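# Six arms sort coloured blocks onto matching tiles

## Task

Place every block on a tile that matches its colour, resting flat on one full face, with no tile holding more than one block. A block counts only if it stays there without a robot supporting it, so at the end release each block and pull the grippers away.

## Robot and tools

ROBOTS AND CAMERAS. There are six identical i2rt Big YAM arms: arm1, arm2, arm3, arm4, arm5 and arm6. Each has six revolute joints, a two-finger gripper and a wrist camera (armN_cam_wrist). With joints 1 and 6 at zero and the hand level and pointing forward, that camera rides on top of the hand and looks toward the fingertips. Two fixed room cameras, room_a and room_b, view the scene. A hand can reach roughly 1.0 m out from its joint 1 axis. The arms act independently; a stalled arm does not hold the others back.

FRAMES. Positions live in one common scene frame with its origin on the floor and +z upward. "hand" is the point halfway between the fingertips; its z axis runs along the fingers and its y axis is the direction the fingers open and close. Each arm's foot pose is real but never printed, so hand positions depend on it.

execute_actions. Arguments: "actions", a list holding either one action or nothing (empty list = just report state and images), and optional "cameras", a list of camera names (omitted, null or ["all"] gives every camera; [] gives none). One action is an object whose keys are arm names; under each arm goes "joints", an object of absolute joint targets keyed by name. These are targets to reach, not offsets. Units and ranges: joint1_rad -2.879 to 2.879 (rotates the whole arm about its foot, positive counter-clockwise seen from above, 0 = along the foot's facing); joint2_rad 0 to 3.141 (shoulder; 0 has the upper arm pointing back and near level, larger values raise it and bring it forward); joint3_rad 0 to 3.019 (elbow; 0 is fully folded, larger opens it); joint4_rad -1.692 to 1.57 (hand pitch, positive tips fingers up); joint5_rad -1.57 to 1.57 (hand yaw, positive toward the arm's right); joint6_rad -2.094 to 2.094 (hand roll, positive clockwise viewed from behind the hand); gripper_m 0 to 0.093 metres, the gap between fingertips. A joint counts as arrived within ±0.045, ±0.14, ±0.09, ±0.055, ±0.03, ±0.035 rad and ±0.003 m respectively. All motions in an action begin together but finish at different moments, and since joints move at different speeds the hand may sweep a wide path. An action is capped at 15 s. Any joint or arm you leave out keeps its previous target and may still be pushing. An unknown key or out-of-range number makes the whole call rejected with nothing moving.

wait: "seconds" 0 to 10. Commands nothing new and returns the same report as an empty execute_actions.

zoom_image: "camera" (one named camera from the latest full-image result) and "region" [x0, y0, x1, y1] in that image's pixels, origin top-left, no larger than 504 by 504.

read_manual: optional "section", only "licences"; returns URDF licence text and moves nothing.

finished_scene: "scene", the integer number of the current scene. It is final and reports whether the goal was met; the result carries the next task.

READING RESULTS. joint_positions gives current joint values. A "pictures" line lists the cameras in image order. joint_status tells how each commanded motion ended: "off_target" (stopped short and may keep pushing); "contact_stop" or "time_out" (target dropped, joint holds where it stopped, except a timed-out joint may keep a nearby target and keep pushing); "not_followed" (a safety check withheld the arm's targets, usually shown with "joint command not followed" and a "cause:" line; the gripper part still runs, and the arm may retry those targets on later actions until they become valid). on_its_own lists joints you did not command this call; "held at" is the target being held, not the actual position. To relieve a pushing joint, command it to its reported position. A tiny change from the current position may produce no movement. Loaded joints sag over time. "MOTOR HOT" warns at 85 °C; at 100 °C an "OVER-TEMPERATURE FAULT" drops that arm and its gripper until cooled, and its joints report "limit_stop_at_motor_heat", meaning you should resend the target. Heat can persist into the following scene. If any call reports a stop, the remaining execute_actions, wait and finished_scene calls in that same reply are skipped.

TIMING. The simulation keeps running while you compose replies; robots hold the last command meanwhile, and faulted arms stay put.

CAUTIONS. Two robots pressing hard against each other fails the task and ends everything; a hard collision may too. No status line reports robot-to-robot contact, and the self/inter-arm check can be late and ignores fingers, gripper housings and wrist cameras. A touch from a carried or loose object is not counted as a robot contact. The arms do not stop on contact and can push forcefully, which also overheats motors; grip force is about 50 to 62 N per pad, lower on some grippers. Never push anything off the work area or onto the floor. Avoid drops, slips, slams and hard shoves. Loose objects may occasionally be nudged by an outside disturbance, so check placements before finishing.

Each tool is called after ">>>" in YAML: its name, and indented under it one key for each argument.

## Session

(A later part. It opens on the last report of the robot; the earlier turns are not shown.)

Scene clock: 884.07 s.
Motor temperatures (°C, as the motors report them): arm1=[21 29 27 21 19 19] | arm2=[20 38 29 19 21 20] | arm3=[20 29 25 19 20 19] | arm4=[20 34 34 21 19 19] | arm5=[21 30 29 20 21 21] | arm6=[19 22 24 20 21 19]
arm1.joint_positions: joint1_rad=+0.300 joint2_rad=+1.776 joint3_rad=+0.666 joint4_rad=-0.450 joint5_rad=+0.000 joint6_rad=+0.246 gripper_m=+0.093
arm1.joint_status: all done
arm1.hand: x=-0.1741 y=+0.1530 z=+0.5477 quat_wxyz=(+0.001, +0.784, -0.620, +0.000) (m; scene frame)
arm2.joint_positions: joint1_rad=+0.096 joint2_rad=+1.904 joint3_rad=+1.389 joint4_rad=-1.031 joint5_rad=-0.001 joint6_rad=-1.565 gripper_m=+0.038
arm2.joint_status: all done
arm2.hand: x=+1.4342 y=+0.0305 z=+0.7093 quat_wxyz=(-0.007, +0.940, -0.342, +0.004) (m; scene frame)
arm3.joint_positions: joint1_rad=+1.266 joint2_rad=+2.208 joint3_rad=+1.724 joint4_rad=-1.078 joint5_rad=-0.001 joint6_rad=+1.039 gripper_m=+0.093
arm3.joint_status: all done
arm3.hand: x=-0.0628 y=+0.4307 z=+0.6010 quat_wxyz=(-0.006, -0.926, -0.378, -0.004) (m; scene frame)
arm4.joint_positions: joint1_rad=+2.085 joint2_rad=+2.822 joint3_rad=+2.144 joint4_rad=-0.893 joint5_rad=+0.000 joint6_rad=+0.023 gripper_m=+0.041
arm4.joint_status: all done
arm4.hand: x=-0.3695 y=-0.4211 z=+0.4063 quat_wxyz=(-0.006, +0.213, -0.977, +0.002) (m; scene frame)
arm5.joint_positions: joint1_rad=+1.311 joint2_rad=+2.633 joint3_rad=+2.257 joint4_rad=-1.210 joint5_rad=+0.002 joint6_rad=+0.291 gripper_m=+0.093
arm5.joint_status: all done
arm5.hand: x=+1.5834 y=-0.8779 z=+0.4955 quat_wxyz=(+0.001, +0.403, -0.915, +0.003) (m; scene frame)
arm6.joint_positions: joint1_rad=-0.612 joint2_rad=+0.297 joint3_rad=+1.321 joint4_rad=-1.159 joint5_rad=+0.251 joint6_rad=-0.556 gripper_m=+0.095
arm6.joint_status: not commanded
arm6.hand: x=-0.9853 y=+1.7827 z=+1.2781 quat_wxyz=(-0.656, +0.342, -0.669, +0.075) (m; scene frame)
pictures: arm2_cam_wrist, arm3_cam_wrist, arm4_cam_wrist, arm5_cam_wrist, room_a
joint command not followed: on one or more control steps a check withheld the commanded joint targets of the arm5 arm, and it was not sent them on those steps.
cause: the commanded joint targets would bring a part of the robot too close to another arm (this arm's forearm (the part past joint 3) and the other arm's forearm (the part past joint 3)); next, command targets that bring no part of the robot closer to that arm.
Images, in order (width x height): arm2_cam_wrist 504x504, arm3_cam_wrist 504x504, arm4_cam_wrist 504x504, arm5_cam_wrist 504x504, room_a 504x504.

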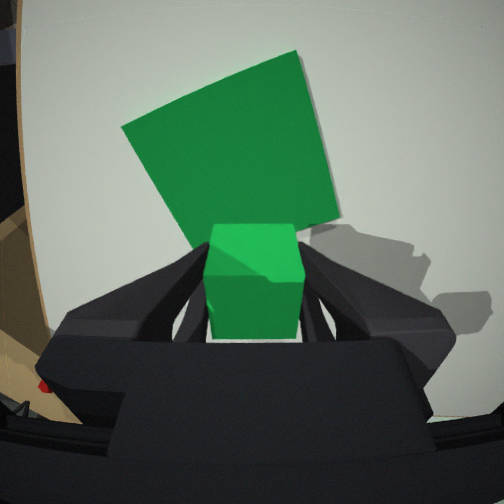

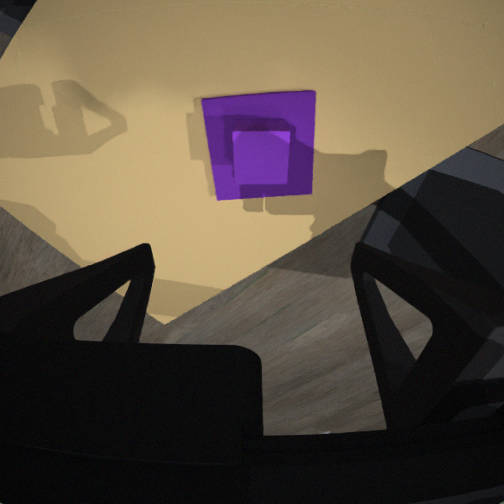

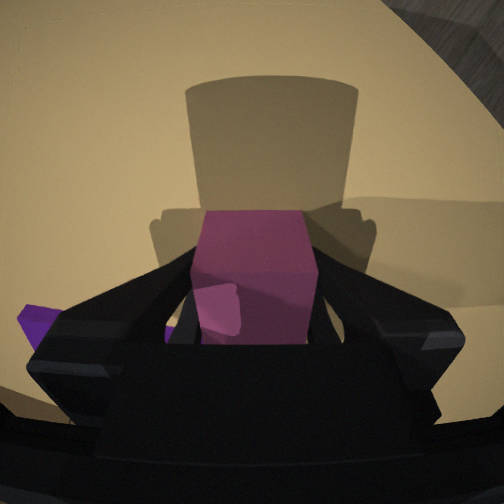

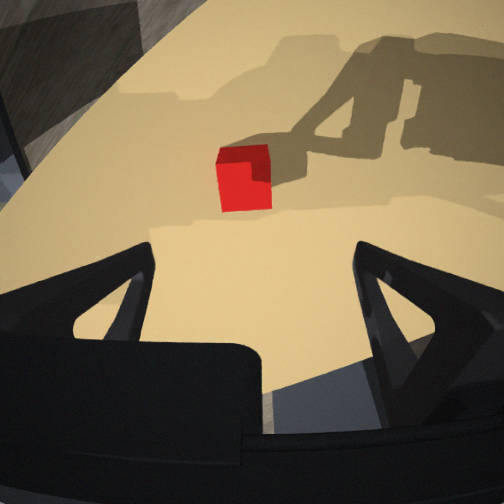

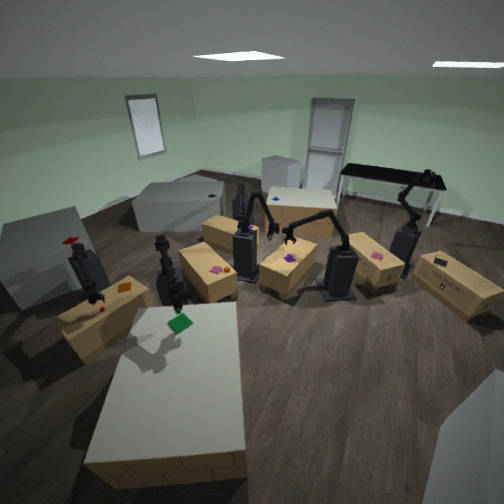

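>>> execute_actions:
  actions:
    - {"arm2": {"joints": {"joint1_rad": 0.152, "joint2_rad": 1.972, "joint3_rad": 1.34, "joint4_rad": -0.924}}, "arm5": {"joints": {"joint1_rad": 1.32, "joint2_rad": 2.778, "joint3_rad": 2.405, "joint4_rad": -1.118}}, "arm4": {"joints": {"gripper_m": 0.093}}, "arm1": {"joints": {"joint1_rad": 1.1}}}
  cameras: ["arm2_cam_wrist", "arm4_cam_wrist", "arm5_cam_wrist"]

Scene clock: 934.43 s.
Motor temperatures (°C, as the motors report them): arm1=[21 27 26 21 19 19] | arm2=[20 35 29 19 21 20] | arm3=[20 29 25 19 20 19] | arm4=[20 33 34 21 19 19] | arm5=[21 32 31 20 21 21] | arm6=[19 22 24 20 21 19]
arm1.joint_positions: joint1_rad=+1.100 joint2_rad=+1.776 joint3_rad=+0.666 joint4_rad=-0.450 joint5_rad=+0.000 joint6_rad=+0.246 gripper_m=+0.093
arm1.joint_status: all done
arm1.hand: x=-0.3423 y=-0.0492 z=+0.5495 quat_wxyz=(+0.005, +0.964, -0.266, -0.003) (m; scene frame)
arm2.joint_positions: joint1_rad=+0.152 joint2_rad=+1.975 joint3_rad=+1.336 joint4_rad=-0.939 joint5_rad=-0.001 joint6_rad=-1.565 gripper_m=+0.038
arm2.joint_status: all done
arm2.hand: x=+1.4033 y=+0.0405 z=+0.6551 quat_wxyz=(+0.009, +0.949, -0.315, -0.002) (m; scene frame)
arm3.joint_positions: joint1_rad=+1.266 joint2_rad=+2.208 joint3_rad=+1.724 joint4_rad=-1.078 joint5_rad=-0.001 joint6_rad=+1.039 gripper_m=+0.093
arm3.joint_status: not commanded
arm3.hand: x=-0.0628 y=+0.4307 z=+0.6010 quat_wxyz=(-0.006, -0.926, -0.378, -0.004) (m; scene frame)
arm4.joint_positions: joint1_rad=+2.085 joint2_rad=+2.822 joint3_rad=+2.144 joint4_rad=-0.893 joint5_rad=+0.000 joint6_rad=+0.023 gripper_m=+0.093
arm4.joint_status: all done
arm4.hand: x=-0.3696 y=-0.4211 z=+0.4060 quat_wxyz=(-0.006, +0.213, -0.977, +0.002) (m; scene frame)
arm5.joint_positions: joint1_rad=+1.313 joint2_rad=+2.804 joint3_rad=+2.365 joint4_rad=-1.132 joint5_rad=+0.000 joint6_rad=+0.293 gripper_m=+0.093
arm5.joint_status: all done
arm5.hand: x=+1.5867 y=-0.8669 z=+0.4098 quat_wxyz=(-0.005, +0.403, -0.915, -0.002) (m; scene frame)
arm6.joint_positions: joint1_rad=-0.612 joint2_rad=+0.297 joint3_rad=+1.321 joint4_rad=-1.159 joint5_rad=+0.251 joint6_rad=-0.556 gripper_m=+0.095
arm6.joint_status: not commanded
arm6.hand: x=-0.9853 y=+1.7827 z=+1.2781 quat_wxyz=(-0.656, +0.342, -0.669, +0.075) (m; scene frame)
pictures: arm2_cam_wrist, arm4_cam_wrist, arm5_cam_wrist
Images, in order (width x height): arm2_cam_wrist 504x504, arm4_cam_wrist 504x504, arm5_cam_wrist 504x504.

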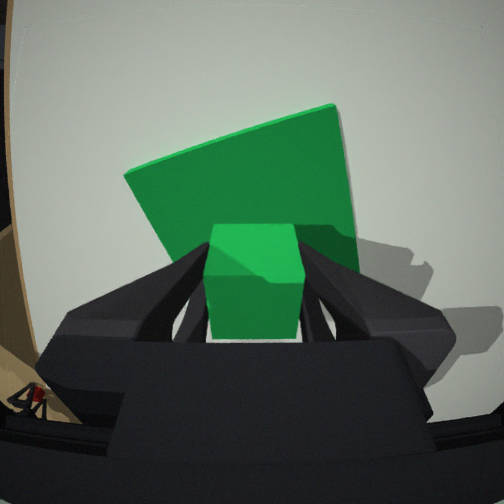

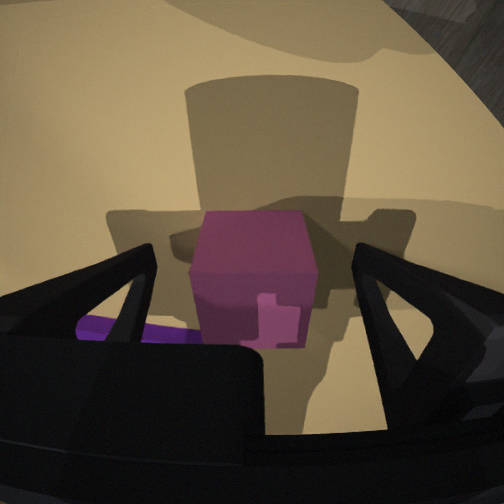

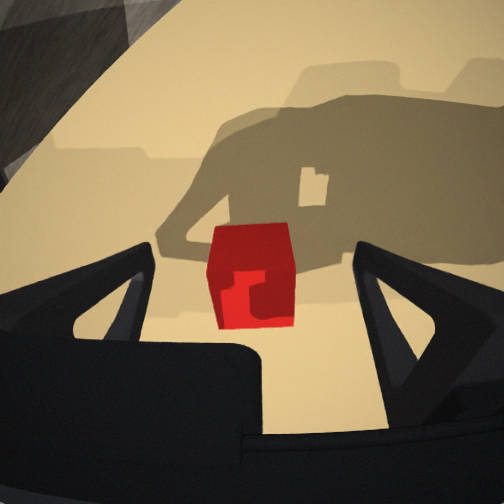

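>>> zoom_image:
  camera: "arm2_cam_wrist"
  region: [270, 190, 450, 320]

Region (270, 190, 450, 320) of arm2_cam_wrist's 504x504 image, scaled by 2.800, with more detail than that image has.

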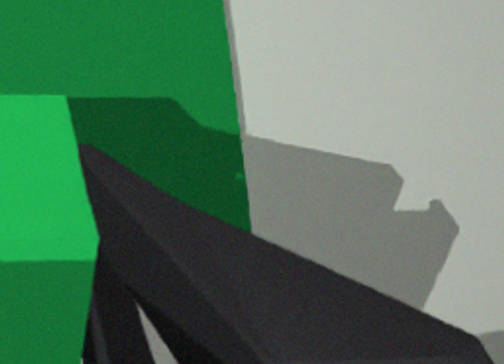

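>>> execute_actions:
  actions:
    - {"arm2": {"joints": {"joint1_rad": 0.08, "joint2_rad": 2.1, "joint3_rad": 1.31, "joint4_rad": -0.76}}, "arm5": {"joints": {"gripper_m": 0.015}}, "arm4": {"joints": {"joint2_rad": 2.65, "joint4_rad": -1.07}}, "arm1": {"joints": {"joint1_rad": 1.45}}}
  cameras: ["arm2_cam_wrist", "arm4_cam_wrist", "arm5_cam_wrist"]

Scene clock: 1003.13 s.
Motor temperatures (°C, as the motors report them): arm1=[21 27 26 21 19 19] | arm2=[20 35 28 19 21 20] | arm3=[20 29 25 19 20 19] | arm4=[20 33 34 21 19 19] | arm5=[21 33 31 20 21 21] | arm6=[19 22 24 20 21 19]
arm1.joint_positions: joint1_rad=+1.455 joint2_rad=+1.776 joint3_rad=+0.666 joint4_rad=-0.450 joint5_rad=+0.000 joint6_rad=+0.246 gripper_m=+0.093
arm1.joint_status: all done
arm1.hand: x=-0.3561 y=-0.1680 z=+0.5508 quat_wxyz=(+0.006, +0.996, -0.091, -0.003) (m; scene frame)
arm2.joint_positions: joint1_rad=+0.076 joint2_rad=+2.104 joint3_rad=+1.310 joint4_rad=-0.773 joint5_rad=-0.001 joint6_rad=-1.565 gripper_m=+0.038
arm2.joint_status: all done
arm2.hand: x=+1.4374 y=+0.0165 z=+0.5806 quat_wxyz=(+0.004, +0.936, -0.351, +0.000) (m; scene frame)
arm3.joint_positions: joint1_rad=+1.266 joint2_rad=+2.208 joint3_rad=+1.724 joint4_rad=-1.078 joint5_rad=-0.001 joint6_rad=+1.039 gripper_m=+0.093
arm3.joint_status: not commanded
arm3.hand: x=-0.0628 y=+0.4307 z=+0.6010 quat_wxyz=(-0.006, -0.926, -0.378, -0.004) (m; scene frame)
arm4.joint_positions: joint1_rad=+2.085 joint2_rad=+2.626 joint3_rad=+2.157 joint4_rad=-1.052 joint5_rad=+0.000 joint6_rad=+0.023 gripper_m=+0.093
arm4.joint_status: all done
arm4.hand: x=-0.3370 y=-0.4044 z=+0.5475 quat_wxyz=(-0.031, +0.213, -0.977, -0.004) (m; scene frame)
arm5.joint_positions: joint1_rad=+1.313 joint2_rad=+2.804 joint3_rad=+2.365 joint4_rad=-1.132 joint5_rad=+0.000 joint6_rad=+0.293 gripper_m=+0.031
arm5.joint_status: gripper_m off_target (ended at +0.031, target +0.015)
arm5.hand: x=+1.5867 y=-0.8669 z=+0.4098 quat_wxyz=(-0.005, +0.403, -0.915, -0.002) (m; scene frame)
arm6.joint_positions: joint1_rad=-0.612 joint2_rad=+0.297 joint3_rad=+1.321 joint4_rad=-1.159 joint5_rad=+0.251 joint6_rad=-0.556 gripper_m=+0.095
arm6.joint_status: not commanded
arm6.hand: x=-0.9853 y=+1.7827 z=+1.2781 quat_wxyz=(-0.656, +0.342, -0.669, +0.075) (m; scene frame)
pictures: arm2_cam_wrist, arm4_cam_wrist, arm5_cam_wrist
Images, in order (width x height): arm2_cam_wrist 504x504, arm4_cam_wrist 504x504, arm5_cam_wrist 504x504.

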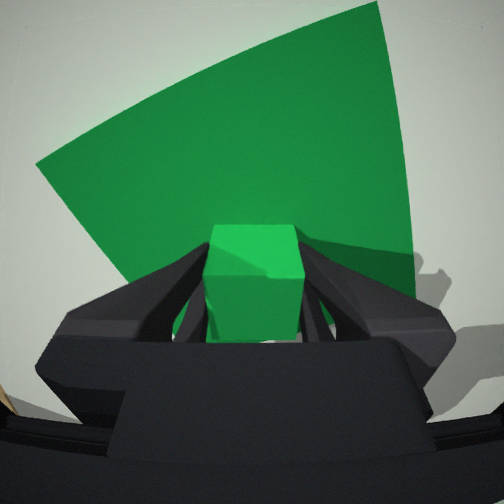

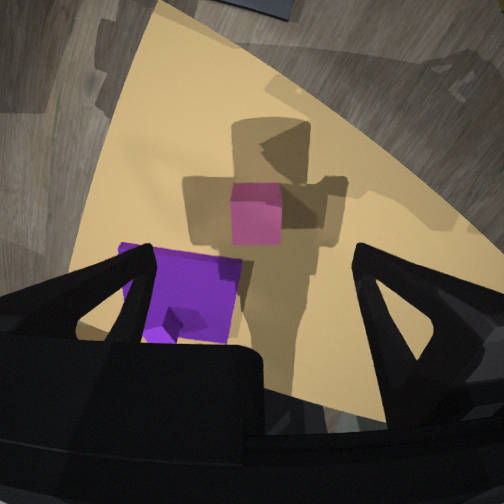

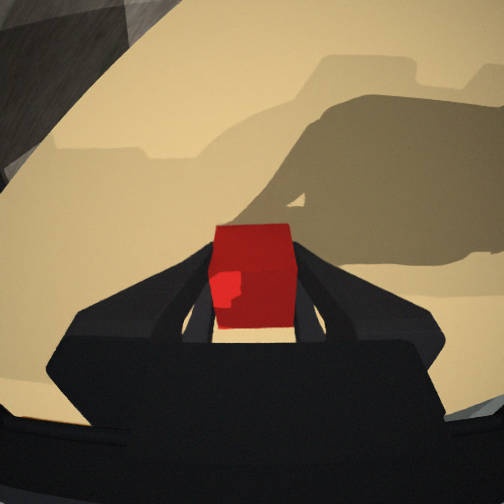

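>>> zoom_image:
  camera: "arm2_cam_wrist"
  region: [160, 200, 360, 350]

Region (160, 200, 360, 350) of arm2_cam_wrist's 504x504 image, scaled by 2.520, with more detail than that image has; it fills the top 378 rows of this view, and the rest is white.

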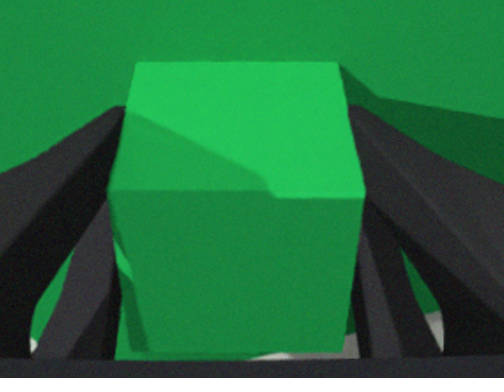

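>>> execute_actions:
  actions:
    - {"arm2": {"joints": {"gripper_m": 0.062}}, "arm4": {"joints": {"joint4_rad": -1.45}}}
  cameras: ["arm2_cam_wrist", "arm4_cam_wrist"]

Scene clock: 1033.23 s.
Motor temperatures (°C, as the motors report them): arm1=[21 26 26 21 19 19] | arm2=[20 34 28 19 21 20] | arm3=[20 29 26 19 20 19] | arm4=[20 34 34 21 19 19] | arm5=[21 34 31 20 21 21] | arm6=[19 22 24 20 21 19]
arm1.joint_positions: joint1_rad=+1.455 joint2_rad=+1.776 joint3_rad=+0.666 joint4_rad=-0.450 joint5_rad=+0.000 joint6_rad=+0.246 gripper_m=+0.093
arm1.joint_status: not commanded
arm1.hand: x=-0.3561 y=-0.1680 z=+0.5508 quat_wxyz=(+0.006, +0.996, -0.091, -0.003) (m; scene frame)
arm2.joint_positions: joint1_rad=+0.076 joint2_rad=+2.104 joint3_rad=+1.310 joint4_rad=-0.773 joint5_rad=-0.001 joint6_rad=-1.565 gripper_m=+0.062
arm2.joint_status: all done
arm2.hand: x=+1.4374 y=+0.0165 z=+0.5806 quat_wxyz=(+0.004, +0.936, -0.351, +0.000) (m; scene frame)
arm3.joint_positions: joint1_rad=+1.266 joint2_rad=+2.208 joint3_rad=+1.724 joint4_rad=-1.078 joint5_rad=-0.001 joint6_rad=+1.039 gripper_m=+0.093
arm3.joint_status: not commanded
arm3.hand: x=-0.0628 y=+0.4307 z=+0.6010 quat_wxyz=(-0.006, -0.926, -0.378, -0.004) (m; scene frame)
arm4.joint_positions: joint1_rad=+2.085 joint2_rad=+2.626 joint3_rad=+2.157 joint4_rad=-1.433 joint5_rad=+0.000 joint6_rad=+0.023 gripper_m=+0.093
arm4.joint_status: all done
arm4.hand: x=-0.4202 y=-0.4446 z=+0.5596 quat_wxyz=(+0.154, +0.210, -0.965, +0.040) (m; scene frame)
arm5.joint_positions: joint1_rad=+1.313 joint2_rad=+2.804 joint3_rad=+2.365 joint4_rad=-1.132 joint5_rad=+0.000 joint6_rad=+0.293 gripper_m=+0.031
arm5.joint_status: not commanded
arm5.hand: x=+1.5867 y=-0.8669 z=+0.4098 quat_wxyz=(-0.005, +0.403, -0.915, -0.002) (m; scene frame)
arm6.joint_positions: joint1_rad=-0.612 joint2_rad=+0.297 joint3_rad=+1.321 joint4_rad=-1.159 joint5_rad=+0.251 joint6_rad=-0.556 gripper_m=+0.095
arm6.joint_status: not commanded
arm6.hand: x=-0.9853 y=+1.7827 z=+1.2781 quat_wxyz=(-0.656, +0.342, -0.669, +0.075) (m; scene frame)
pictures: arm2_cam_wrist, arm4_cam_wrist
Images, in order (width x height): arm2_cam_wrist 504x504, arm4_cam_wrist 504x504.

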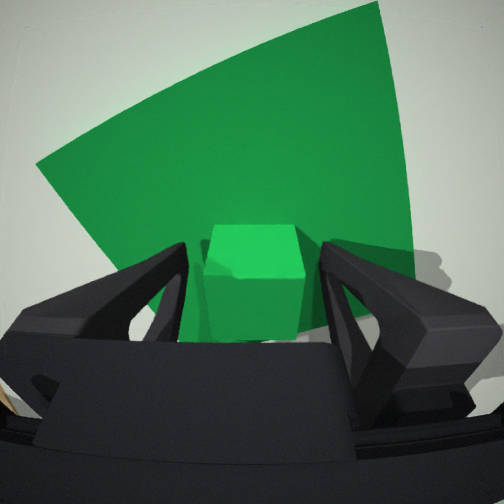

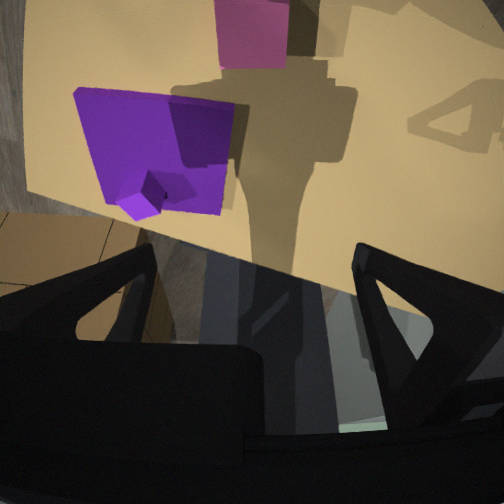

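>>> zoom_image:
  camera: "arm4_cam_wrist"
  region: [60, 80, 260, 240]

Region (60, 80, 260, 240) of arm4_cam_wrist's 504x504 image, scaled by 2.520, with more detail than that image has; it fills the top 403 rows of this view, and the rest is white.

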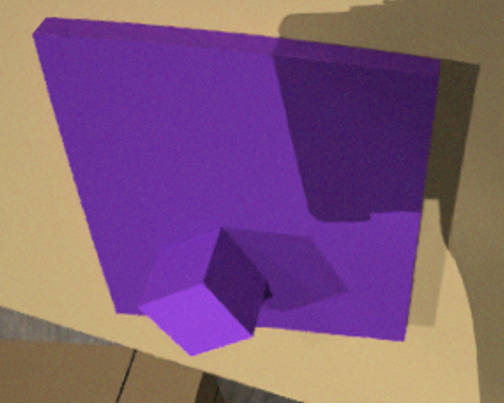

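>>> execute_actions:
  actions:
    - {"arm2": {"joints": {"gripper_m": 0.093, "joint1_rad": 1.915, "joint3_rad": 1.81, "joint4_rad": -1.257}}, "arm5": {"joints": {"joint1_rad": -0.3, "joint2_rad": 2.28, "joint3_rad": 1.95, "joint4_rad": -1.23}}, "arm4": {"joints": {"joint1_rad": 1.5, "joint2_rad": 2.35}}, "arm1": {"joints": {"joint1_rad": 2.056, "joint2_rad": 2.073, "joint3_rad": 1.02, "joint4_rad": -0.5}}}
  cameras: ["arm1_cam_wrist", "arm2_cam_wrist", "arm5_cam_wrist", "room_a"]

Scene clock: 1061.70 s.
Motor temperatures (°C, as the motors report them): arm1=[21 26 26 21 19 19] | arm2=[20 34 28 19 21 20] | arm3=[20 29 26 19 20 19] | arm4=[20 34 34 21 19 19] | arm5=[21 34 31 20 21 21] | arm6=[19 22 24 20 21 19]
arm1.joint_positions: joint1_rad=+2.064 joint2_rad=+2.067 joint3_rad=+1.012 joint4_rad=-0.497 joint5_rad=+0.000 joint6_rad=+0.245 gripper_m=+0.093
arm1.joint_status: all done
arm1.hand: x=-0.3751 y=-0.4303 z=+0.5073 quat_wxyz=(+0.010, +0.977, +0.211, -0.008) (m; scene frame)
arm2.joint_positions: joint1_rad=+1.925 joint2_rad=+2.105 joint3_rad=+1.787 joint4_rad=-1.243 joint5_rad=-0.001 joint6_rad=-1.565 gripper_m=+0.093
arm2.joint_status: all done
arm2.hand: x=+0.5049 y=-0.1233 z=+0.7388 quat_wxyz=(-0.001, +0.844, +0.536, -0.007) (m; scene frame)
arm3.joint_positions: joint1_rad=+1.266 joint2_rad=+2.208 joint3_rad=+1.724 joint4_rad=-1.078 joint5_rad=-0.001 joint6_rad=+1.039 gripper_m=+0.093
arm3.joint_status: not commanded
arm3.hand: x=-0.0628 y=+0.4307 z=+0.6010 quat_wxyz=(-0.006, -0.926, -0.378, -0.004) (m; scene frame)
arm4.joint_positions: joint1_rad=+1.511 joint2_rad=+2.339 joint3_rad=+2.172 joint4_rad=-1.434 joint5_rad=+0.002 joint6_rad=+0.025 gripper_m=+0.093
arm4.joint_status: all done
arm4.hand: x=-0.3060 y=-0.8119 z=+0.7546 quat_wxyz=(+0.009, -0.073, -0.997, +0.000) (m; scene frame)
arm5.joint_positions: joint1_rad=-0.302 joint2_rad=+2.301 joint3_rad=+1.947 joint4_rad=-1.216 joint5_rad=+0.002 joint6_rad=+0.293 gripper_m=+0.031
arm5.joint_status: all done
arm5.hand: x=+1.8632 y=-1.8658 z=+0.6092 quat_wxyz=(-0.002, -0.382, -0.924, -0.004) (m; scene frame)
arm6.joint_positions: joint1_rad=-0.612 joint2_rad=+0.297 joint3_rad=+1.321 joint4_rad=-1.159 joint5_rad=+0.251 joint6_rad=-0.556 gripper_m=+0.095
arm6.joint_status: not commanded
arm6.hand: x=-0.9853 y=+1.7827 z=+1.2781 quat_wxyz=(-0.656, +0.342, -0.669, +0.075) (m; scene frame)
pictures: arm1_cam_wrist, arm2_cam_wrist, arm5_cam_wrist, room_a
Images, in order (width x height): arm1_cam_wrist 504x504, arm2_cam_wrist 504x504, arm5_cam_wrist 504x504, room_a 504x504.

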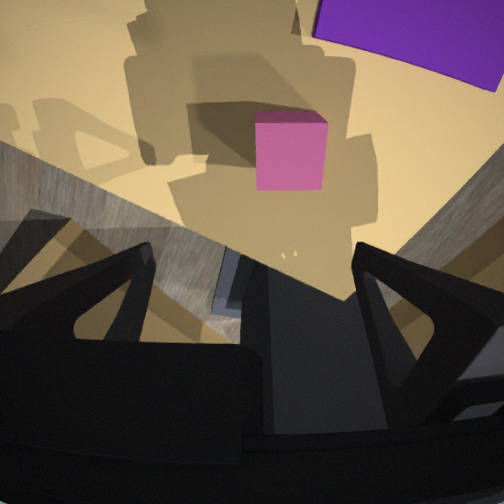

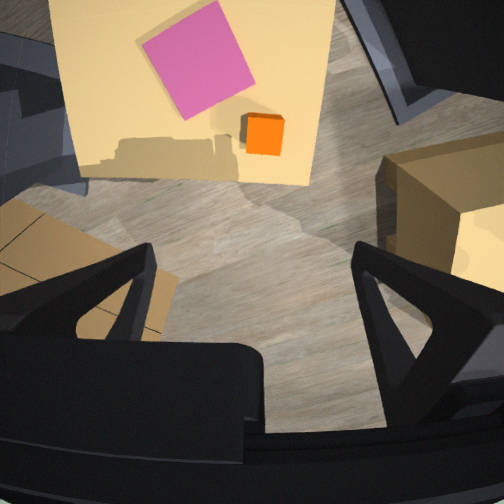

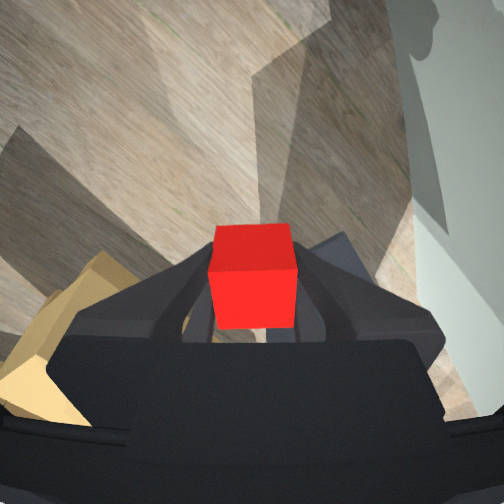

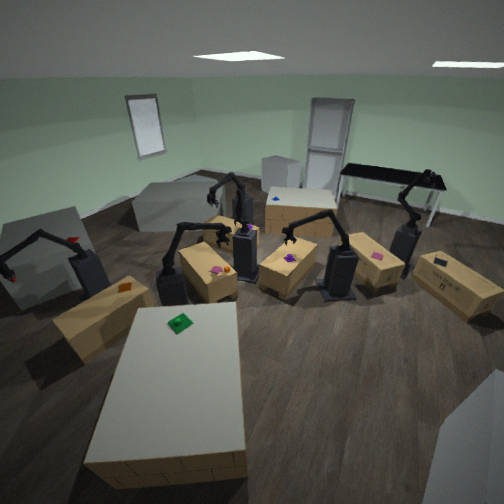

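>>> zoom_image:
  camera: "arm2_cam_wrist"
  region: [130, 0, 330, 200]

>>> zoom_image:
  camera: "arm1_cam_wrist"
  region: [220, 80, 360, 220]

Region (130, 0, 330, 200) of arm2_cam_wrist's 504x504 image, scaled by 2.520, with more detail than that image has.

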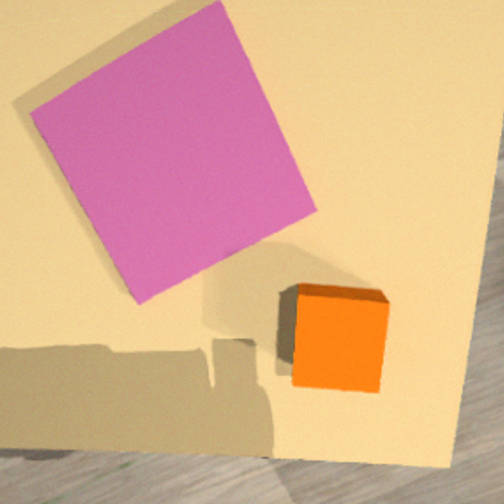

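Region (220, 80, 360, 220) of arm1_cam_wrist's 504x504 image, scaled by 3.600, with more detail than that image has.

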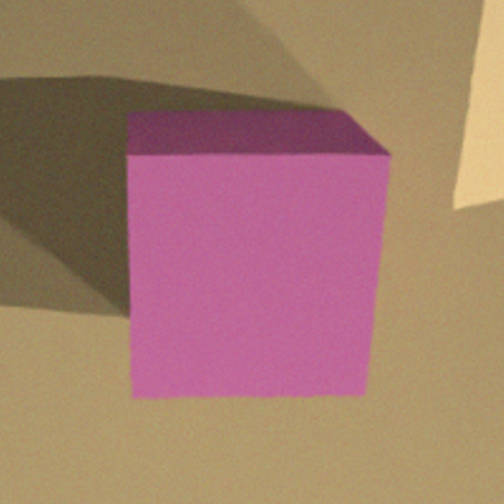

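>>> execute_actions:
  actions:
    - {"arm2": {"joints": {"joint1_rad": 1.895, "joint2_rad": 2.61, "joint3_rad": 1.872, "joint4_rad": -0.767, "joint6_rad": -1.485}}, "arm5": {"joints": {"joint1_rad": -1.73, "joint2_rad": 2.008, "joint3_rad": 1.69, "joint4_rad": -1.235}}, "arm1": {"joints": {"joint1_rad": 2.005, "joint2_rad": 2.335, "joint3_rad": 1.16, "joint4_rad": -0.385, "joint6_rad": 0.185}}}
  cameras: ["arm1_cam_wrist", "arm2_cam_wrist", "arm5_cam_wrist"]

Scene clock: 1095.70 s.
Motor temperatures (°C, as the motors report them): arm1=[21 27 26 21 19 19] | arm2=[20 35 30 19 21 20] | arm3=[20 29 26 19 20 19] | arm4=[20 34 34 21 19 19] | arm5=[21 33 30 20 21 21] | arm6=[19 22 24 20 21 19]
arm1.joint_positions: joint1_rad=+2.003 joint2_rad=+2.341 joint3_rad=+1.156 joint4_rad=-0.386 joint5_rad=+0.000 joint6_rad=+0.192 gripper_m=+0.093
arm1.joint_status: all done
arm1.hand: x=-0.4100 y=-0.4224 z=+0.4094 quat_wxyz=(+0.006, +0.978, +0.208, +0.000) (m; scene frame)
arm2.joint_positions: joint1_rad=+1.902 joint2_rad=+2.639 joint3_rad=+1.848 joint4_rad=-0.781 joint5_rad=+0.000 joint6_rad=-1.495 gripper_m=+0.093
arm2.joint_status: all done
arm2.hand: x=+0.4952 y=-0.1055 z=+0.4183 quat_wxyz=(+0.003, +0.868, +0.496, -0.004) (m; scene frame)
arm3.joint_positions: joint1_rad=+1.266 joint2_rad=+2.208 joint3_rad=+1.724 joint4_rad=-1.078 joint5_rad=-0.001 joint6_rad=+1.039 gripper_m=+0.093
arm3.joint_status: not commanded
arm3.hand: x=-0.0628 y=+0.4307 z=+0.6010 quat_wxyz=(-0.006, -0.926, -0.378, -0.004) (m; scene frame)
arm4.joint_positions: joint1_rad=+1.511 joint2_rad=+2.339 joint3_rad=+2.172 joint4_rad=-1.434 joint5_rad=+0.002 joint6_rad=+0.025 gripper_m=+0.093
arm4.joint_status: not commanded
arm4.hand: x=-0.3060 y=-0.8119 z=+0.7546 quat_wxyz=(+0.009, -0.073, -0.997, +0.000) (m; scene frame)
arm5.joint_positions: joint1_rad=-1.734 joint2_rad=+2.022 joint3_rad=+1.693 joint4_rad=-1.222 joint5_rad=+0.001 joint6_rad=+0.293 gripper_m=+0.031
arm5.joint_status: all done
arm5.hand: x=+1.0470 y=-2.1188 z=+0.6854 quat_wxyz=(-0.004, -0.895, -0.446, +0.003) (m; scene frame)
arm6.joint_positions: joint1_rad=-0.612 joint2_rad=+0.297 joint3_rad=+1.321 joint4_rad=-1.159 joint5_rad=+0.251 joint6_rad=-0.556 gripper_m=+0.095
arm6.joint_status: not commanded
arm6.hand: x=-0.9853 y=+1.7827 z=+1.2781 quat_wxyz=(-0.656, +0.342, -0.669, +0.075) (m; scene frame)
pictures: arm1_cam_wrist, arm2_cam_wrist, arm5_cam_wrist
Images, in order (width x height): arm1_cam_wrist 504x504, arm2_cam_wrist 504x504, arm5_cam_wrist 504x504.

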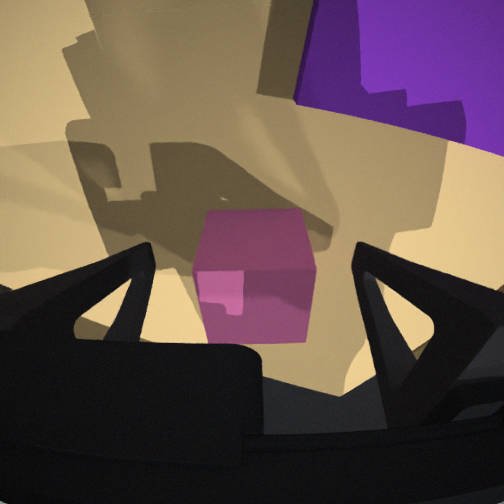

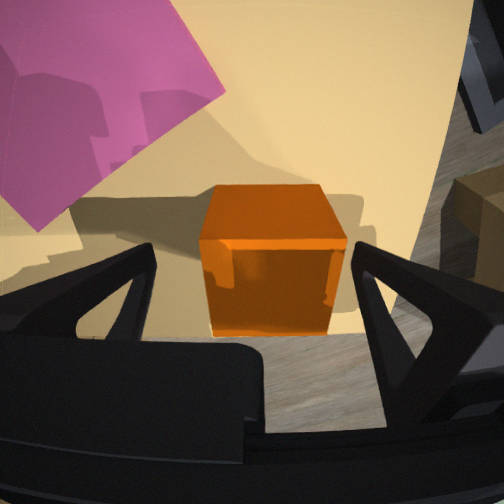

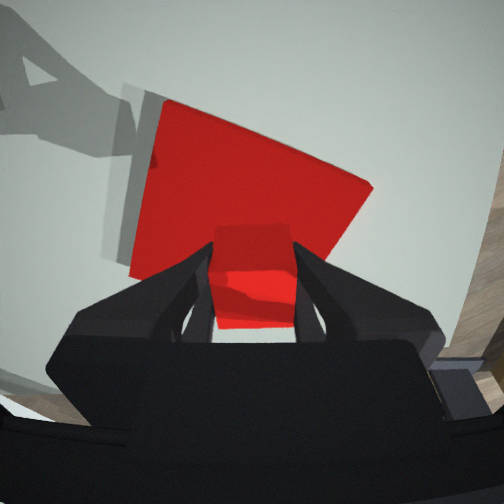

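>>> execute_actions:
  actions:
    - {"arm2": {"joints": {"gripper_m": 0.03}}, "arm1": {"joints": {"gripper_m": 0.024}}}
  cameras: ["arm1_cam_wrist", "arm2_cam_wrist"]

Scene clock: 1116.00 s.
Motor temperatures (°C, as the motors report them): arm1=[21 27 26 21 19 19] | arm2=[20 36 29 19 21 20] | arm3=[20 29 26 19 20 19] | arm4=[20 34 34 21 19 19] | arm5=[21 32 29 20 21 21] | arm6=[19 22 24 20 21 19]
arm1.joint_positions: joint1_rad=+2.003 joint2_rad=+2.341 joint3_rad=+1.156 joint4_rad=-0.386 joint5_rad=+0.000 joint6_rad=+0.192 gripper_m=+0.041
arm1.joint_status: gripper_m off_target (ended at +0.041, target +0.024)
arm1.hand: x=-0.4100 y=-0.4224 z=+0.4094 quat_wxyz=(+0.006, +0.978, +0.208, +0.000) (m; scene frame)
arm2.joint_positions: joint1_rad=+1.902 joint2_rad=+2.639 joint3_rad=+1.848 joint4_rad=-0.780 joint5_rad=+0.000 joint6_rad=-1.494 gripper_m=+0.048
arm2.joint_status: gripper_m off_target (ended at +0.048, target +0.030)
arm2.hand: x=+0.4948 y=-0.1053 z=+0.4183 quat_wxyz=(+0.003, +0.868, +0.496, -0.004) (m; scene frame)
arm3.joint_positions: joint1_rad=+1.266 joint2_rad=+2.208 joint3_rad=+1.724 joint4_rad=-1.078 joint5_rad=-0.001 joint6_rad=+1.039 gripper_m=+0.093
arm3.joint_status: not commanded
arm3.hand: x=-0.0628 y=+0.4307 z=+0.6010 quat_wxyz=(-0.006, -0.926, -0.378, -0.004) (m; scene frame)
arm4.joint_positions: joint1_rad=+1.511 joint2_rad=+2.339 joint3_rad=+2.172 joint4_rad=-1.434 joint5_rad=+0.002 joint6_rad=+0.025 gripper_m=+0.093
arm4.joint_status: not commanded
arm4.hand: x=-0.3060 y=-0.8119 z=+0.7546 quat_wxyz=(+0.009, -0.073, -0.997, +0.000) (m; scene frame)
arm5.joint_positions: joint1_rad=-1.734 joint2_rad=+2.022 joint3_rad=+1.693 joint4_rad=-1.222 joint5_rad=+0.001 joint6_rad=+0.293 gripper_m=+0.031
arm5.joint_status: not commanded
arm5.hand: x=+1.0470 y=-2.1188 z=+0.6854 quat_wxyz=(-0.004, -0.895, -0.446, +0.003) (m; scene frame)
arm6.joint_positions: joint1_rad=-0.612 joint2_rad=+0.297 joint3_rad=+1.321 joint4_rad=-1.159 joint5_rad=+0.251 joint6_rad=-0.556 gripper_m=+0.095
arm6.joint_status: not commanded
arm6.hand: x=-0.9853 y=+1.7827 z=+1.2781 quat_wxyz=(-0.656, +0.342, -0.669, +0.075) (m; scene frame)
pictures: arm1_cam_wrist, arm2_cam_wrist
Images, in order (width x height): arm1_cam_wrist 504x504, arm2_cam_wrist 504x504.

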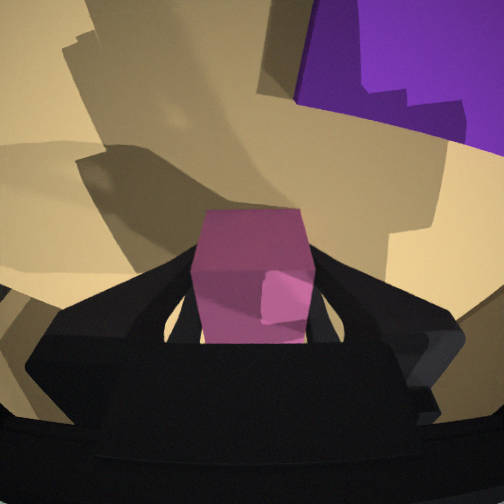

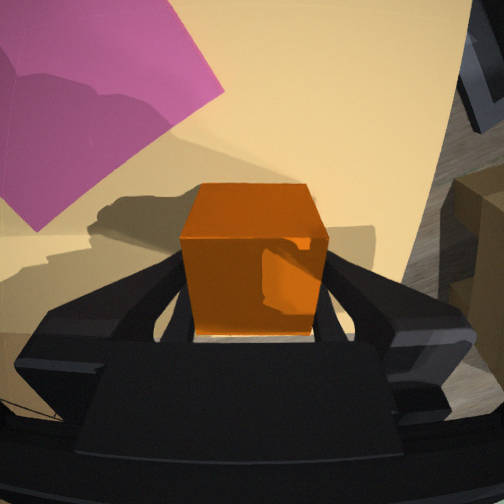

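>>> execute_actions:
  actions:
    - {"arm2": {"joints": {"joint1_rad": -0.75, "joint2_rad": 2.06, "joint3_rad": 1.525, "joint4_rad": -1.035, "joint6_rad": -2.08}}, "arm1": {"joints": {"joint1_rad": -0.6, "joint2_rad": 2.1, "joint4_rad": -0.63, "joint6_rad": -0.16}}, "arm3": {"joints": {"joint2_rad": 1.5, "joint3_rad": 1.1}}, "arm4": {"joints": {"joint1_rad": 2.2, "joint2_rad": 2.14, "joint3_rad": 1.34, "joint4_rad": -0.76}}, "arm5": {"joints": {"joint1_rad": -1.698, "joint2_rad": 2.035, "joint3_rad": 1.562, "joint4_rad": -1.075}}}
  cameras: ["arm1_cam_wrist", "arm2_cam_wrist", "arm4_cam_wrist", "arm5_cam_wrist", "room_a"]

Scene clock: 1191.13 s.
Motor temperatures (°C, as the motors report them): arm1=[21 28 25 21 19 19] | arm2=[20 37 29 19 21 20] | arm3=[20 29 26 19 20 19] | arm4=[20 34 33 21 19 19] | arm5=[21 32 29 20 21 21] | arm6=[19 22 24 20 21 19]
arm1.joint_positions: joint1_rad=-0.609 joint2_rad=+2.087 joint3_rad=+1.169 joint4_rad=-0.621 joint5_rad=+0.000 joint6_rad=-0.152 gripper_m=+0.041
arm1.joint_status: all done
arm1.hand: x=+0.1932 y=+0.3135 z=+0.5244 quat_wxyz=(-0.011, +0.602, -0.798, -0.002) (m; scene frame)
arm2.joint_positions: joint1_rad=-0.761 joint2_rad=+2.057 joint3_rad=+1.526 joint4_rad=-1.021 joint5_rad=+0.001 joint6_rad=-2.071 gripper_m=+0.048
arm2.joint_status: all done
arm2.hand: x=+1.6766 y=-0.3794 z=+0.6743 quat_wxyz=(+0.001, +0.866, -0.500, +0.009) (m; scene frame)
arm3.joint_positions: joint1_rad=+1.266 joint2_rad=+1.497 joint3_rad=+1.091 joint4_rad=-1.082 joint5_rad=-0.001 joint6_rad=+1.039 gripper_m=+0.093
arm3.joint_status: all done
arm3.hand: x=-0.1145 y=+0.6336 z=+0.7472 quat_wxyz=(-0.043, -0.925, -0.377, +0.001) (m; scene frame)
arm4.joint_positions: joint1_rad=+2.201 joint2_rad=+2.140 joint3_rad=+1.333 joint4_rad=-0.777 joint5_rad=-0.003 joint6_rad=+0.025 gripper_m=+0.093
arm4.joint_status: all done
arm4.hand: x=-0.5430 y=-0.4332 z=+0.5958 quat_wxyz=(+0.001, +0.268, -0.963, +0.003) (m; scene frame)
arm5.joint_positions: joint1_rad=-1.696 joint2_rad=+2.054 joint3_rad=+1.559 joint4_rad=-1.091 joint5_rad=+0.001 joint6_rad=+0.293 gripper_m=+0.031
arm5.joint_status: all done
arm5.hand: x=+1.0771 y=-2.1028 z=+0.6202 quat_wxyz=(+0.008, -0.886, -0.463, -0.010) (m; scene frame)
arm6.joint_positions: joint1_rad=-0.612 joint2_rad=+0.297 joint3_rad=+1.321 joint4_rad=-1.159 joint5_rad=+0.251 joint6_rad=-0.556 gripper_m=+0.095
arm6.joint_status: not commanded
arm6.hand: x=-0.9853 y=+1.7827 z=+1.2781 quat_wxyz=(-0.656, +0.342, -0.669, +0.075) (m; scene frame)
pictures: arm1_cam_wrist, arm2_cam_wrist, arm4_cam_wrist, arm5_cam_wrist, room_a
Images, in order (width x height): arm1_cam_wrist 504x504, arm2_cam_wrist 504x504, arm4_cam_wrist 504x504, arm5_cam_wrist 504x504, room_a 504x504.

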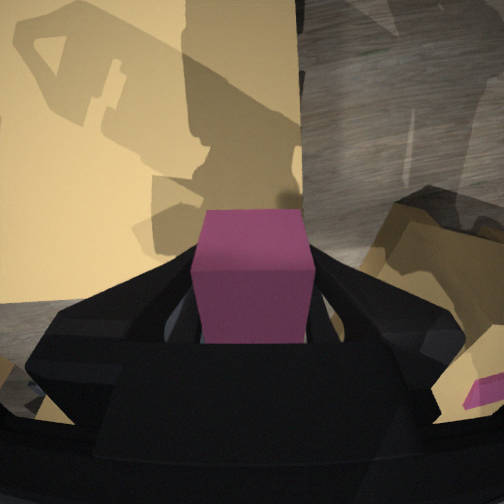

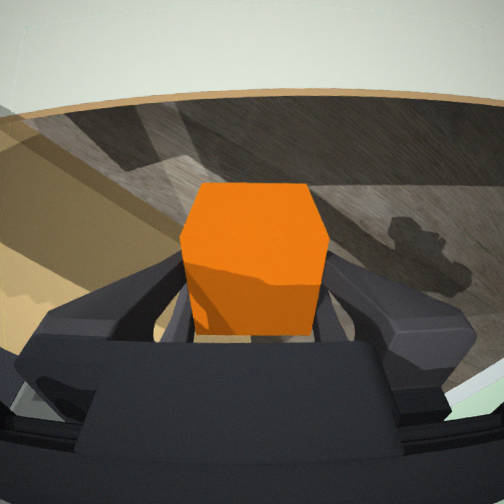

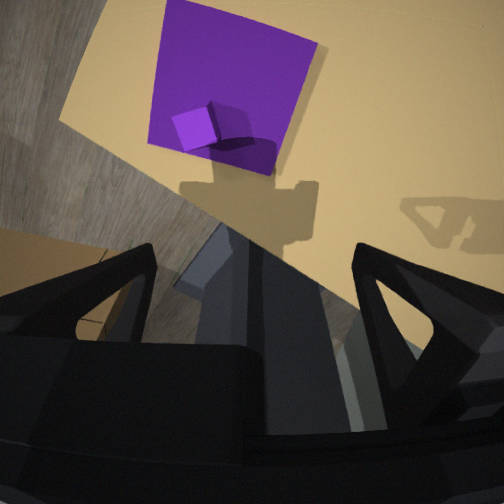

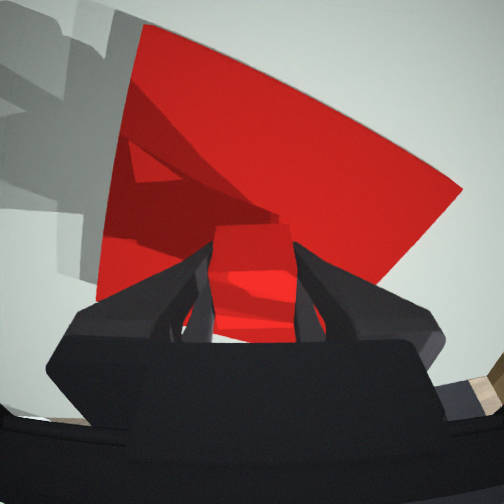

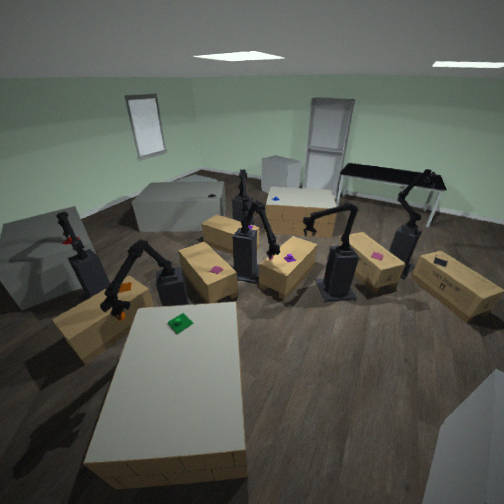

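>>> zoom_image:
  camera: "arm4_cam_wrist"
  region: [130, 70, 290, 190]

>>> zoom_image:
  camera: "arm5_cam_wrist"
  region: [170, 170, 350, 350]

Region (130, 70, 290, 190) of arm4_cam_wrist's 504x504 image, scaled by 3.150, with more detail than that image has; it fills the top 378 rows of this view, and the rest is white.

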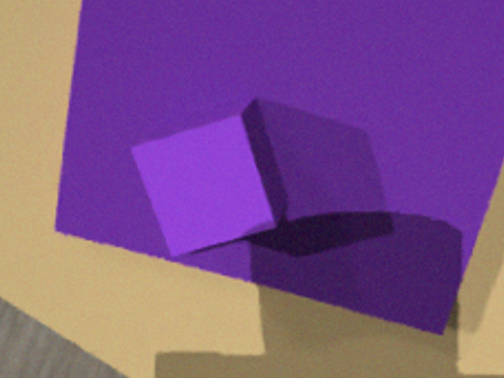

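Region (170, 170, 350, 350) of arm5_cam_wrist's 504x504 image, scaled by 2.800, with more detail than that image has.

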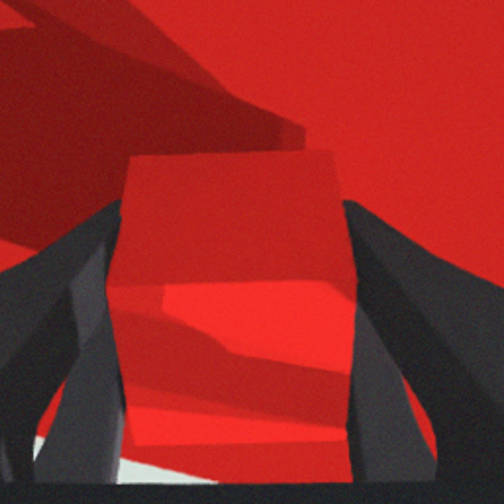

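>>> execute_actions:
  actions:
    - {"arm2": {"joints": {"joint1_rad": -2.093, "joint2_rad": 2.453, "joint4_rad": -0.601}}, "arm1": {"joints": {"joint1_rad": -1.896, "joint2_rad": 2.392, "joint3_rad": 1.448, "joint4_rad": -0.612}}, "arm5": {"joints": {"joint2_rad": 2.052}}}
  cameras: ["arm1_cam_wrist", "arm2_cam_wrist", "arm5_cam_wrist"]

Scene clock: 1202.63 s.
Motor temperatures (°C, as the motors report them): arm1=[21 28 25 21 19 19] | arm2=[20 36 29 19 21 20] | arm3=[20 28 26 19 20 19] | arm4=[20 33 33 21 19 19] | arm5=[21 32 29 20 21 21] | arm6=[19 22 24 20 21 19]
arm1.joint_positions: joint1_rad=-1.905 joint2_rad=+2.389 joint3_rad=+1.450 joint4_rad=-0.609 joint5_rad=+0.001 joint6_rad=-0.154 gripper_m=+0.041
arm1.joint_status: all done
arm1.hand: x=+0.5503 y=-0.2381 z=+0.4403 quat_wxyz=(-0.013, +0.000, -1.000, +0.008) (m; scene frame)
arm2.joint_positions: joint1_rad=-2.102 joint2_rad=+2.480 joint3_rad=+1.528 joint4_rad=-0.606 joint5_rad=+0.002 joint6_rad=-2.071 gripper_m=+0.048
arm2.joint_status: all done
arm2.hand: x=+1.2289 y=-0.9628 z=+0.4395 quat_wxyz=(+0.005, +0.368, -0.930, +0.010) (m; scene frame)
arm3.joint_positions: joint1_rad=+1.266 joint2_rad=+1.497 joint3_rad=+1.091 joint4_rad=-1.082 joint5_rad=-0.001 joint6_rad=+1.039 gripper_m=+0.093
arm3.joint_status: not commanded
arm3.hand: x=-0.1145 y=+0.6336 z=+0.7472 quat_wxyz=(-0.043, -0.925, -0.377, +0.001) (m; scene frame)
arm4.joint_positions: joint1_rad=+2.201 joint2_rad=+2.140 joint3_rad=+1.333 joint4_rad=-0.777 joint5_rad=-0.003 joint6_rad=+0.025 gripper_m=+0.093
arm4.joint_status: not commanded
arm4.hand: x=-0.5430 y=-0.4332 z=+0.5958 quat_wxyz=(+0.001, +0.268, -0.963, +0.003) (m; scene frame)
arm5.joint_positions: joint1_rad=-1.696 joint2_rad=+2.054 joint3_rad=+1.559 joint4_rad=-1.091 joint5_rad=+0.001 joint6_rad=+0.293 gripper_m=+0.031
arm5.joint_status: all done
arm5.hand: x=+1.0771 y=-2.1028 z=+0.6202 quat_wxyz=(+0.008, -0.886, -0.463, -0.010) (m; scene frame)
arm6.joint_positions: joint1_rad=-0.612 joint2_rad=+0.297 joint3_rad=+1.321 joint4_rad=-1.159 joint5_rad=+0.251 joint6_rad=-0.556 gripper_m=+0.095
arm6.joint_status: not commanded
arm6.hand: x=-0.9853 y=+1.7827 z=+1.2781 quat_wxyz=(-0.656, +0.342, -0.669, +0.075) (m; scene frame)
pictures: arm1_cam_wrist, arm2_cam_wrist, arm5_cam_wrist
Images, in order (width x height): arm1_cam_wrist 504x504, arm2_cam_wrist 504x504, arm5_cam_wrist 504x504.

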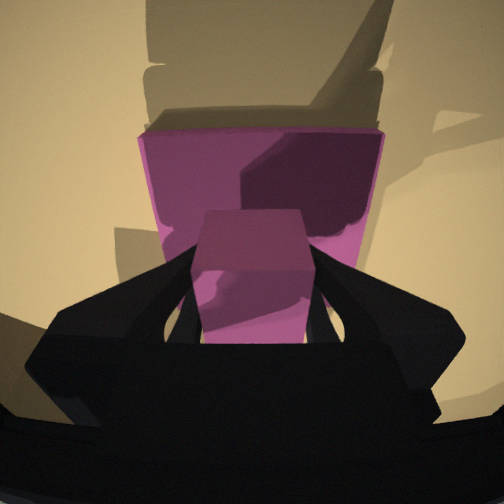

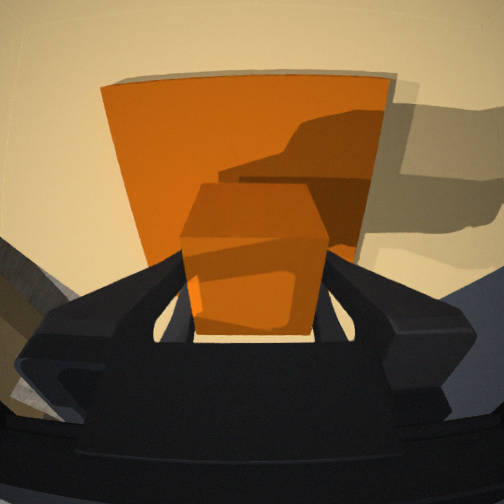

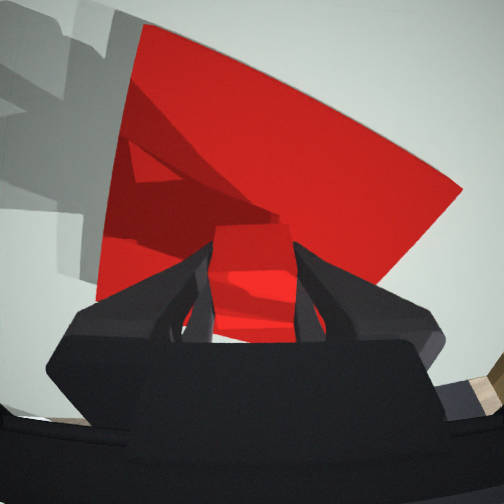

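>>> execute_actions:
  actions:
    - {"arm2": {"joints": {"joint2_rad": 2.49}}, "arm1": {"joints": {"joint2_rad": 2.435}}, "arm5": {"joints": {"joint2_rad": 2.072}}}
  cameras: ["arm1_cam_wrist", "arm2_cam_wrist", "arm5_cam_wrist"]

Scene clock: 1221.93 s.
Motor temperatures (°C, as the motors report them): arm1=[21 28 26 21 19 19] | arm2=[20 36 28 19 21 20] | arm3=[20 27 26 19 20 19] | arm4=[20 32 32 21 19 19] | arm5=[21 31 29 20 21 21] | arm6=[19 22 24 20 21 19]
arm1.joint_positions: joint1_rad=-1.905 joint2_rad=+2.418 joint3_rad=+1.450 joint4_rad=-0.609 joint5_rad=+0.001 joint6_rad=-0.154 gripper_m=+0.041
arm1.joint_status: all done
arm1.hand: x=+0.5402 y=-0.2365 z=+0.4244 quat_wxyz=(+0.002, +0.000, -1.000, +0.005) (m; scene frame)
arm2.joint_positions: joint1_rad=-2.102 joint2_rad=+2.480 joint3_rad=+1.528 joint4_rad=-0.606 joint5_rad=+0.002 joint6_rad=-2.071 gripper_m=+0.048
arm2.joint_status: all done
arm2.hand: x=+1.2289 y=-0.9628 z=+0.4395 quat_wxyz=(+0.005, +0.368, -0.930, +0.010) (m; scene frame)
arm3.joint_positions: joint1_rad=+1.266 joint2_rad=+1.497 joint3_rad=+1.091 joint4_rad=-1.082 joint5_rad=-0.001 joint6_rad=+1.039 gripper_m=+0.093
arm3.joint_status: not commanded
arm3.hand: x=-0.1145 y=+0.6336 z=+0.7472 quat_wxyz=(-0.043, -0.925, -0.377, +0.001) (m; scene frame)
arm4.joint_positions: joint1_rad=+2.201 joint2_rad=+2.140 joint3_rad=+1.333 joint4_rad=-0.777 joint5_rad=-0.003 joint6_rad=+0.025 gripper_m=+0.093
arm4.joint_status: not commanded
arm4.hand: x=-0.5430 y=-0.4332 z=+0.5958 quat_wxyz=(+0.001, +0.268, -0.963, +0.003) (m; scene frame)
arm5.joint_positions: joint1_rad=-1.696 joint2_rad=+2.061 joint3_rad=+1.559 joint4_rad=-1.088 joint5_rad=+0.001 joint6_rad=+0.293 gripper_m=+0.031
arm5.joint_status: all done
arm5.hand: x=+1.0772 y=-2.1025 z=+0.6161 quat_wxyz=(+0.009, -0.886, -0.463, -0.011) (m; scene frame)
arm6.joint_positions: joint1_rad=-0.612 joint2_rad=+0.297 joint3_rad=+1.321 joint4_rad=-1.159 joint5_rad=+0.251 joint6_rad=-0.556 gripper_m=+0.095
arm6.joint_status: not commanded
arm6.hand: x=-0.9853 y=+1.7827 z=+1.2781 quat_wxyz=(-0.656, +0.342, -0.669, +0.075) (m; scene frame)
pictures: arm1_cam_wrist, arm2_cam_wrist, arm5_cam_wrist
Images, in order (width x height): arm1_cam_wrist 504x504, arm2_cam_wrist 504x504, arm5_cam_wrist 504x504.

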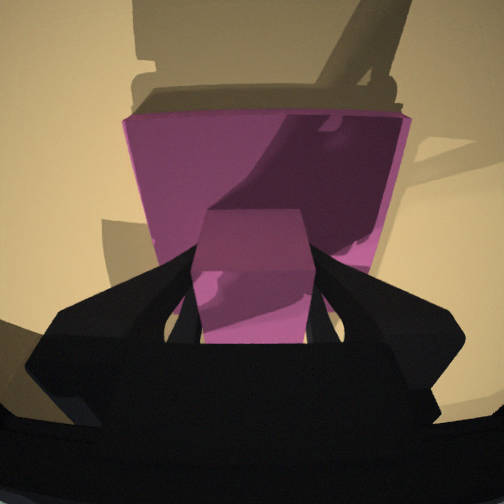

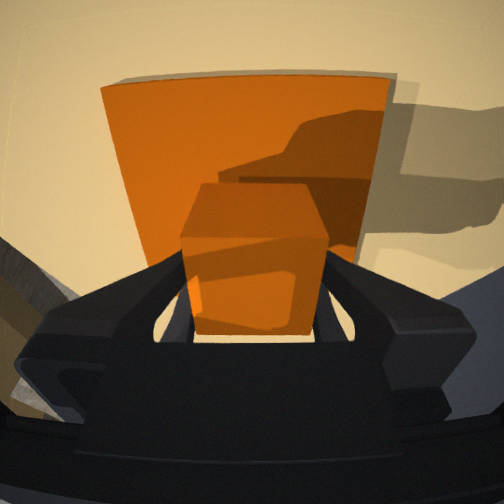

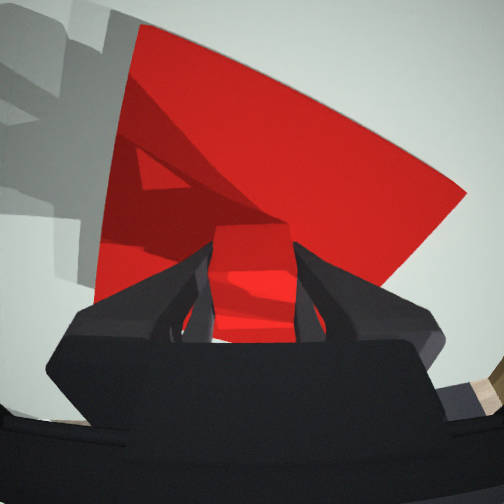

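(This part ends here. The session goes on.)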